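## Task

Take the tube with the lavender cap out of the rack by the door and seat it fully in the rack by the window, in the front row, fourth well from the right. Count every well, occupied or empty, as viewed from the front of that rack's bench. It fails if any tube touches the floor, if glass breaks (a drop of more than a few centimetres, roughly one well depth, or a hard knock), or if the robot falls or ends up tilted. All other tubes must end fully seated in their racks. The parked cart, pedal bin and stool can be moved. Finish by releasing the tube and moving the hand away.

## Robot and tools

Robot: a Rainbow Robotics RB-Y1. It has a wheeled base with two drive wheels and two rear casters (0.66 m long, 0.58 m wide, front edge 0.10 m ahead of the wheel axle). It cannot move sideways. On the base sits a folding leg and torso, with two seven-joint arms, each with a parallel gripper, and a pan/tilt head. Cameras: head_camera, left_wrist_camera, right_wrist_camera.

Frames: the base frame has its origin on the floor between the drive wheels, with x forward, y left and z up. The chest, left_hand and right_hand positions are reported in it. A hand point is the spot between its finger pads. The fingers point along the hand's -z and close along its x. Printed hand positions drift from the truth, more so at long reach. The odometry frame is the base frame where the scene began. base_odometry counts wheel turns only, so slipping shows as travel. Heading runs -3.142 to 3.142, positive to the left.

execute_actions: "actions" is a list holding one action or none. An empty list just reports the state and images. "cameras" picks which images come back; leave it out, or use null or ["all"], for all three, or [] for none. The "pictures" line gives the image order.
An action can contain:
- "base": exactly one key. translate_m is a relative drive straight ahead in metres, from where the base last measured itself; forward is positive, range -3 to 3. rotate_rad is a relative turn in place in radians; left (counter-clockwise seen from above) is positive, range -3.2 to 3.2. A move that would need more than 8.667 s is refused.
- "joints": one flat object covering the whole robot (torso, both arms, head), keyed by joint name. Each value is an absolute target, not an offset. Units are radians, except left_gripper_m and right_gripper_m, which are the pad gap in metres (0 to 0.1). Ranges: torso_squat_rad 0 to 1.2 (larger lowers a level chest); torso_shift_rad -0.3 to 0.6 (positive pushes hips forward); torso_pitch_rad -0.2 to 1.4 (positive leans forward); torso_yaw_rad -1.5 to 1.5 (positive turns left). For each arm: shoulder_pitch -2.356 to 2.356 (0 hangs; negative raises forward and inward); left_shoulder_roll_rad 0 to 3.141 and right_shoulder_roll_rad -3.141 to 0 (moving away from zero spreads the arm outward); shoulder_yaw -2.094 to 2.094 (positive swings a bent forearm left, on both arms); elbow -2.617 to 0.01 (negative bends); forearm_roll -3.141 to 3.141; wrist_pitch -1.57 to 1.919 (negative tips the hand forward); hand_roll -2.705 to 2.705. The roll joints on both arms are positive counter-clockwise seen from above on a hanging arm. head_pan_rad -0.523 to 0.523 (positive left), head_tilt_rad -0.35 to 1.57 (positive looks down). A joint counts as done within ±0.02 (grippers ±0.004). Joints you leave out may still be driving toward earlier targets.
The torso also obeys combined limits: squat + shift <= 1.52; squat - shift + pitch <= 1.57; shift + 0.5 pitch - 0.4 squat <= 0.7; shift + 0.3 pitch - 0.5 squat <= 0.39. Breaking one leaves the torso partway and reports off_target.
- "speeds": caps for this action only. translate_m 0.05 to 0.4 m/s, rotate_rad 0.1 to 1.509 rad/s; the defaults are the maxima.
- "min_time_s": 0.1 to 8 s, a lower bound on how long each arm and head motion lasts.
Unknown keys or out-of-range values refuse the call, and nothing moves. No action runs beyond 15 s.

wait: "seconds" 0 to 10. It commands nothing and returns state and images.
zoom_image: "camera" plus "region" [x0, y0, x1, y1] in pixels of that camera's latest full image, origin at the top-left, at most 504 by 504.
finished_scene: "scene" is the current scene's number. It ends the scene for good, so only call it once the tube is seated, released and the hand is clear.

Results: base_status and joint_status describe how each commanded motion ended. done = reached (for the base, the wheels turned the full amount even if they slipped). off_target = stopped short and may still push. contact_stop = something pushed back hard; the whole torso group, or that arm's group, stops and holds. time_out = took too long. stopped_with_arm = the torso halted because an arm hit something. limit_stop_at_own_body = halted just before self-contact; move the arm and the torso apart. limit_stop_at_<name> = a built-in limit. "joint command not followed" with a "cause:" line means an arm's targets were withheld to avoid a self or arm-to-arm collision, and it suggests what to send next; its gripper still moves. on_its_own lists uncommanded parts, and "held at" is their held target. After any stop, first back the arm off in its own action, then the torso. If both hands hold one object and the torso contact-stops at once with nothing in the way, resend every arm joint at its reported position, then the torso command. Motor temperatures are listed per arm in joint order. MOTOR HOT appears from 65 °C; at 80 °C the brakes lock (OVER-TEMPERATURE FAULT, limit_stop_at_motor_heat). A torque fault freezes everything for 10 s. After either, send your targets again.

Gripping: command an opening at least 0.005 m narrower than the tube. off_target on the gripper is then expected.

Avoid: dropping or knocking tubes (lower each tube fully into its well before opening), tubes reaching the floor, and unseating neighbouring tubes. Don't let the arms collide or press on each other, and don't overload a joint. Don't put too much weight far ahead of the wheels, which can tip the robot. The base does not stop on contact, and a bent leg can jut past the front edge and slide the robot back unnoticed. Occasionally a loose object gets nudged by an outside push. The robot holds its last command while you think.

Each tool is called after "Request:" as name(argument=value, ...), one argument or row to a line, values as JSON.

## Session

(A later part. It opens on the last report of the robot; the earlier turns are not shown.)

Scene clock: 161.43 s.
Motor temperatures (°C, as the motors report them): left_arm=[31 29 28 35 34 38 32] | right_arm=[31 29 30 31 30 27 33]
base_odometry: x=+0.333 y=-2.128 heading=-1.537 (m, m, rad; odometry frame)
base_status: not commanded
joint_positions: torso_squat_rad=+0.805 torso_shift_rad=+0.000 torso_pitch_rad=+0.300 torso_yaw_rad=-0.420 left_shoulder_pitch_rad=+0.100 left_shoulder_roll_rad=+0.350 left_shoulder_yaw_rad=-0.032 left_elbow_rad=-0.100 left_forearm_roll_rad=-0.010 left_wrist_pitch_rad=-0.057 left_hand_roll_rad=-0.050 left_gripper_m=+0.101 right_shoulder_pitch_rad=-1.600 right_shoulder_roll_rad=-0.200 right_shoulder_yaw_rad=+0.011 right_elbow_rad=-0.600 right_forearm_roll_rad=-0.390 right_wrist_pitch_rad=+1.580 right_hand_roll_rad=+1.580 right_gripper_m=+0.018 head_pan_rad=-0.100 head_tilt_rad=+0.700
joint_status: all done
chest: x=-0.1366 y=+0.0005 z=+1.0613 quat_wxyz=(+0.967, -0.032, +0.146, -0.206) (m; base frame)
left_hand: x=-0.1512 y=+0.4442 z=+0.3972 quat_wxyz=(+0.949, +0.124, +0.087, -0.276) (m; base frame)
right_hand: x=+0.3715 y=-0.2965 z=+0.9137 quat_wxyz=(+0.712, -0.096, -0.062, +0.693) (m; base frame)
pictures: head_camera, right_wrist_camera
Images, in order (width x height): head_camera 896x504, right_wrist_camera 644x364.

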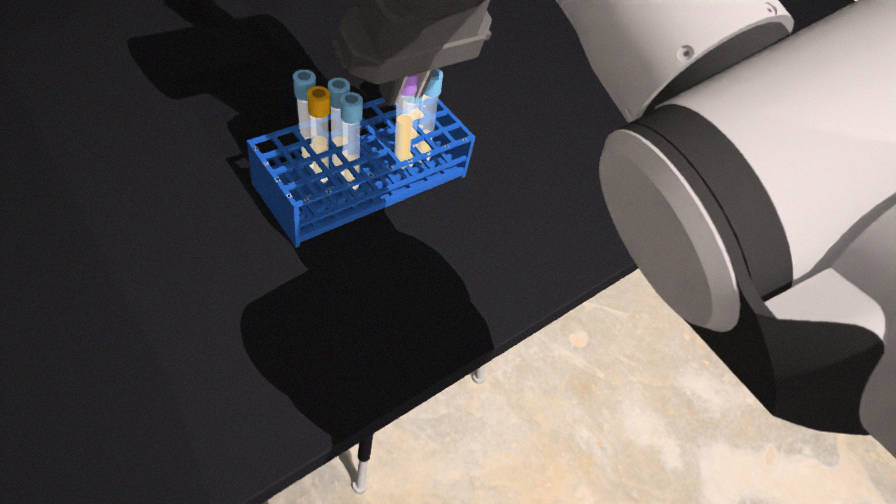

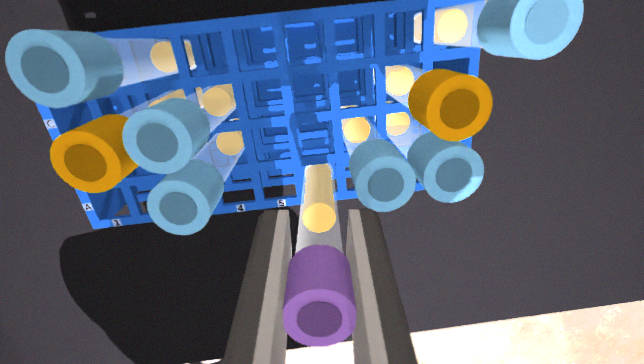

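Request:
execute_actions(
  actions=[
    {"joints":{"torso_squat_rad":0.85}},
  ],
  cameras=["head_camera","right_wrist_camera"],
)

Request:
zoom_image(
  camera="head_camera",
  region=[260, 40, 560, 260],
)

Scene clock: 166.00 s.
Motor temperatures (°C, as the motors report them): left_arm=[31 29 28 34 34 38 32] | right_arm=[31 29 30 31 30 27 33]
base_odometry: x=+0.333 y=-2.128 heading=-1.537 (m, m, rad; odometry frame)
base_status: not commanded
joint_positions: torso_squat_rad=+0.836 torso_shift_rad=-0.002 torso_pitch_rad=+0.294 torso_yaw_rad=-0.420 left_shoulder_pitch_rad=+0.100 left_shoulder_roll_rad=+0.350 left_shoulder_yaw_rad=-0.032 left_elbow_rad=-0.100 left_forearm_roll_rad=-0.010 left_wrist_pitch_rad=-0.057 left_hand_roll_rad=-0.050 left_gripper_m=+0.101 right_shoulder_pitch_rad=-1.606 right_shoulder_roll_rad=-0.202 right_shoulder_yaw_rad=+0.011 right_elbow_rad=-0.603 right_forearm_roll_rad=-0.390 right_wrist_pitch_rad=+1.580 right_hand_roll_rad=+1.580 right_gripper_m=+0.018 head_pan_rad=-0.100 head_tilt_rad=+0.700
joint_status: torso_squat_rad contact_stop (moved +0.031 of +0.045)
chest: x=-0.1392 y=+0.0008 z=+1.0459 quat_wxyz=(+0.967, -0.032, +0.143, -0.206) (m; base frame)
left_hand: x=-0.1499 y=+0.4439 z=+0.3813 quat_wxyz=(+0.949, +0.125, +0.084, -0.276) (m; base frame)
right_hand: x=+0.3717 y=-0.2966 z=+0.9058 quat_wxyz=(+0.711, -0.102, -0.066, +0.692) (m; base frame)
pictures: head_camera, right_wrist_camera
Images, in order (width x height): head_camera 896x504, right_wrist_camera 644x364.

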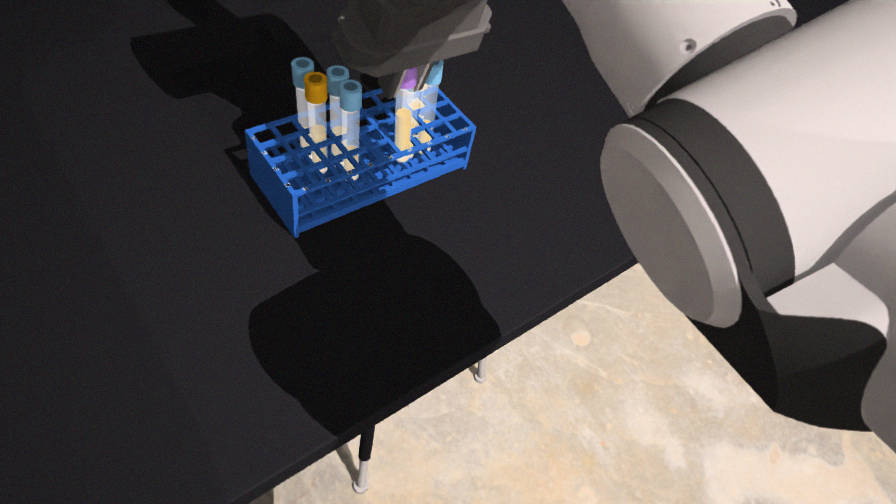

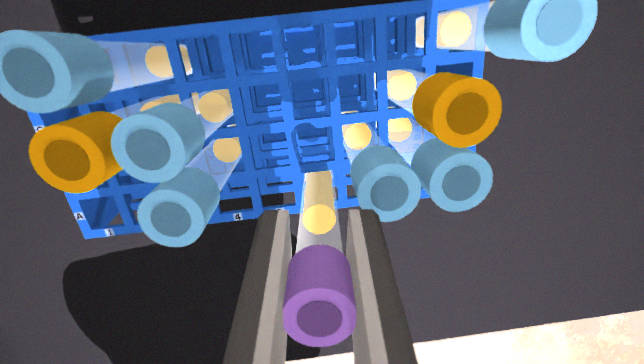

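Region (260, 40, 560, 260) of head_camera's 896x504 image, scaled by 1.680, with more detail than that image has; it fills the top 370 rows of this view, and the rest is white.

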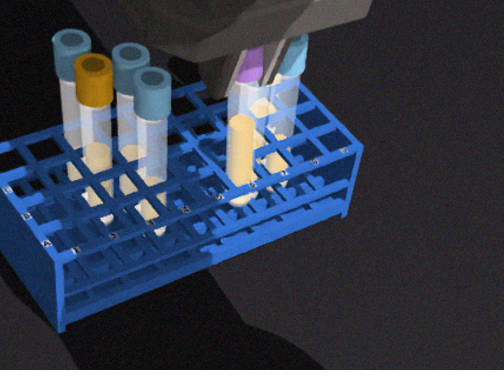

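Request:
execute_actions(
  actions=[
    {"joints":{"torso_squat_rad":0.828,"torso_pitch_rad":0.3,"torso_shift_rad":0}},
  ],
  cameras=[],
)

Request:
execute_actions(
  actions=[
    {"joints":{"right_gripper_m":0.026}},
  ],
  cameras=[],
)

Request:
execute_actions(
  actions=[
    {"joints":{"torso_squat_rad":0.65}},
  ],
  cameras=[],
)

Request:
execute_actions(
  actions=[
    {"base":{"translate_m":-0.3},"joints":{"head_tilt_rad":0.5,"head_pan_rad":0.1}},
  ],
  cameras=["head_camera"],
)

Scene clock: 173.37 s.
Motor temperatures (°C, as the motors report them): left_arm=[31 29 28 34 34 38 32] | right_arm=[31 29 30 31 30 27 33]
base_odometry: x=+0.333 y=-2.128 heading=-1.537 (m, m, rad; odometry frame)
base_status: not commanded
joint_positions: torso_squat_rad=+0.828 torso_shift_rad=+0.000 torso_pitch_rad=+0.299 torso_yaw_rad=-0.420 left_shoulder_pitch_rad=+0.100 left_shoulder_roll_rad=+0.350 left_shoulder_yaw_rad=-0.032 left_elbow_rad=-0.100 left_forearm_roll_rad=-0.010 left_wrist_pitch_rad=-0.057 left_hand_roll_rad=-0.050 left_gripper_m=+0.101 right_shoulder_pitch_rad=-1.605 right_shoulder_roll_rad=-0.202 right_shoulder_yaw_rad=+0.011 right_elbow_rad=-0.602 right_forearm_roll_rad=-0.390 right_wrist_pitch_rad=+1.580 right_hand_roll_rad=+1.580 right_gripper_m=+0.018 head_pan_rad=-0.100 head_tilt_rad=+0.700
joint_status: all done
chest: x=-0.1371 y=+0.0008 z=+1.0496 quat_wxyz=(+0.967, -0.032, +0.145, -0.206) (m; base frame)
left_hand: x=-0.1507 y=+0.4439 z=+0.3851 quat_wxyz=(+0.949, +0.124, +0.087, -0.276) (m; base frame)
right_hand: x=+0.3727 y=-0.2967 z=+0.9065 quat_wxyz=(+0.712, -0.100, -0.064, +0.693) (m; base frame)
pictures: none
No camera images: the call's "cameras" was empty. Leave "cameras" out to get every camera's image.

Scene clock: 174.07 s.
Motor temperatures (°C, as the motors report them): left_arm=[31 29 28 34 34 38 32] | right_arm=[31 29 30 31 30 27 33]
base_odometry: x=+0.333 y=-2.128 heading=-1.537 (m, m, rad; odometry frame)
base_status: not commanded
joint_positions: torso_squat_rad=+0.828 torso_shift_rad=+0.000 torso_pitch_rad=+0.299 torso_yaw_rad=-0.420 left_shoulder_pitch_rad=+0.100 left_shoulder_roll_rad=+0.350 left_shoulder_yaw_rad=-0.032 left_elbow_rad=-0.100 left_forearm_roll_rad=-0.010 left_wrist_pitch_rad=-0.057 left_hand_roll_rad=-0.050 left_gripper_m=+0.101 right_shoulder_pitch_rad=-1.605 right_shoulder_roll_rad=-0.202 right_shoulder_yaw_rad=+0.011 right_elbow_rad=-0.602 right_forearm_roll_rad=-0.390 right_wrist_pitch_rad=+1.580 right_hand_roll_rad=+1.580 right_gripper_m=+0.026 head_pan_rad=-0.100 head_tilt_rad=+0.700
joint_status: all done
chest: x=-0.1372 y=+0.0008 z=+1.0496 quat_wxyz=(+0.967, -0.032, +0.145, -0.206) (m; base frame)
left_hand: x=-0.1508 y=+0.4439 z=+0.3851 quat_wxyz=(+0.949, +0.124, +0.086, -0.276) (m; base frame)
right_hand: x=+0.3727 y=-0.2966 z=+0.9065 quat_wxyz=(+0.711, -0.100, -0.064, +0.693) (m; base frame)
pictures: none
No camera images: the call's "cameras" was empty. Leave "cameras" out to get every camera's image.

Scene clock: 175.47 s.
Motor temperatures (°C, as the motors report them): left_arm=[31 29 28 34 34 38 32] | right_arm=[31 29 30 31 30 27 33]
base_odometry: x=+0.333 y=-2.128 heading=-1.537 (m, m, rad; odometry frame)
base_status: not commanded
joint_positions: torso_squat_rad=+0.650 torso_shift_rad=+0.000 torso_pitch_rad=+0.300 torso_yaw_rad=-0.420 left_shoulder_pitch_rad=+0.100 left_shoulder_roll_rad=+0.350 left_shoulder_yaw_rad=-0.032 left_elbow_rad=-0.100 left_forearm_roll_rad=-0.010 left_wrist_pitch_rad=-0.057 left_hand_roll_rad=-0.050 left_gripper_m=+0.101 right_shoulder_pitch_rad=-1.600 right_shoulder_roll_rad=-0.200 right_shoulder_yaw_rad=+0.011 right_elbow_rad=-0.600 right_forearm_roll_rad=-0.390 right_wrist_pitch_rad=+1.580 right_hand_roll_rad=+1.580 right_gripper_m=+0.026 head_pan_rad=-0.100 head_tilt_rad=+0.700
joint_status: all done
chest: x=-0.1365 y=+0.0006 z=+1.1333 quat_wxyz=(+0.967, -0.032, +0.146, -0.206) (m; base frame)
left_hand: x=-0.1510 y=+0.4440 z=+0.4691 quat_wxyz=(+0.949, +0.124, +0.087, -0.276) (m; base frame)
right_hand: x=+0.3716 y=-0.2966 z=+0.9860 quat_wxyz=(+0.712, -0.096, -0.062, +0.692) (m; base frame)
pictures: none
No camera images: the call's "cameras" was empty. Leave "cameras" out to get every camera's image.

Scene clock: 177.57 s.
Motor temperatures (°C, as the motors report them): left_arm=[31 29 28 34 34 38 32] | right_arm=[31 29 30 31 30 27 33]
base_odometry: x=+0.323 y=-1.828 heading=-1.536 (m, m, rad; odometry frame)
base_status: done
joint_positions: torso_squat_rad=+0.650 torso_shift_rad=+0.000 torso_pitch_rad=+0.300 torso_yaw_rad=-0.420 left_shoulder_pitch_rad=+0.100 left_shoulder_roll_rad=+0.350 left_shoulder_yaw_rad=-0.032 left_elbow_rad=-0.100 left_forearm_roll_rad=-0.010 left_wrist_pitch_rad=-0.057 left_hand_roll_rad=-0.050 left_gripper_m=+0.101 right_shoulder_pitch_rad=-1.600 right_shoulder_roll_rad=-0.200 right_shoulder_yaw_rad=+0.011 right_elbow_rad=-0.600 right_forearm_roll_rad=-0.390 right_wrist_pitch_rad=+1.580 right_hand_roll_rad=+1.580 right_gripper_m=+0.026 head_pan_rad=+0.100 head_tilt_rad=+0.500
joint_status: all done
chest: x=-0.1366 y=+0.0006 z=+1.1334 quat_wxyz=(+0.967, -0.032, +0.146, -0.206) (m; base frame)
left_hand: x=-0.1511 y=+0.4440 z=+0.4692 quat_wxyz=(+0.949, +0.124, +0.087, -0.276) (m; base frame)
right_hand: x=+0.3714 y=-0.2966 z=+0.9860 quat_wxyz=(+0.712, -0.096, -0.062, +0.692) (m; base frame)
pictures: head_camera
Images, in order (width x height): head_camera 896x504.

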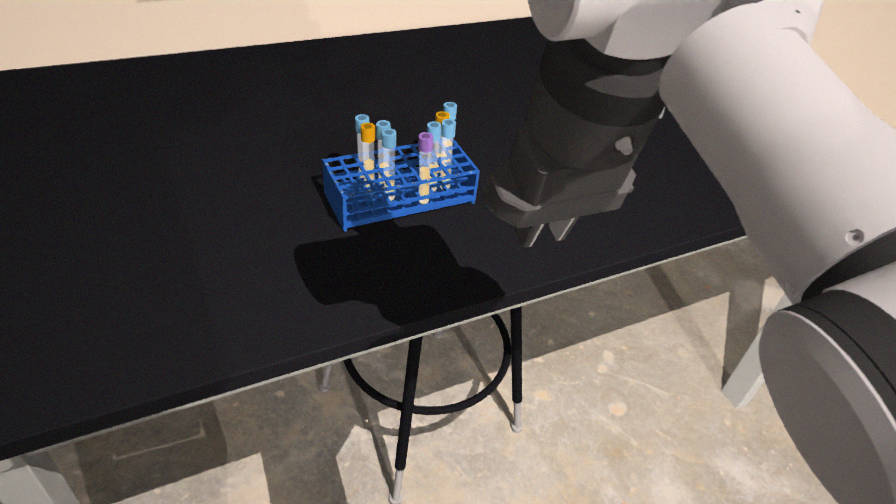

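Request:
finished_scene(
  scene=2,
)

The scene is finished: the task was done.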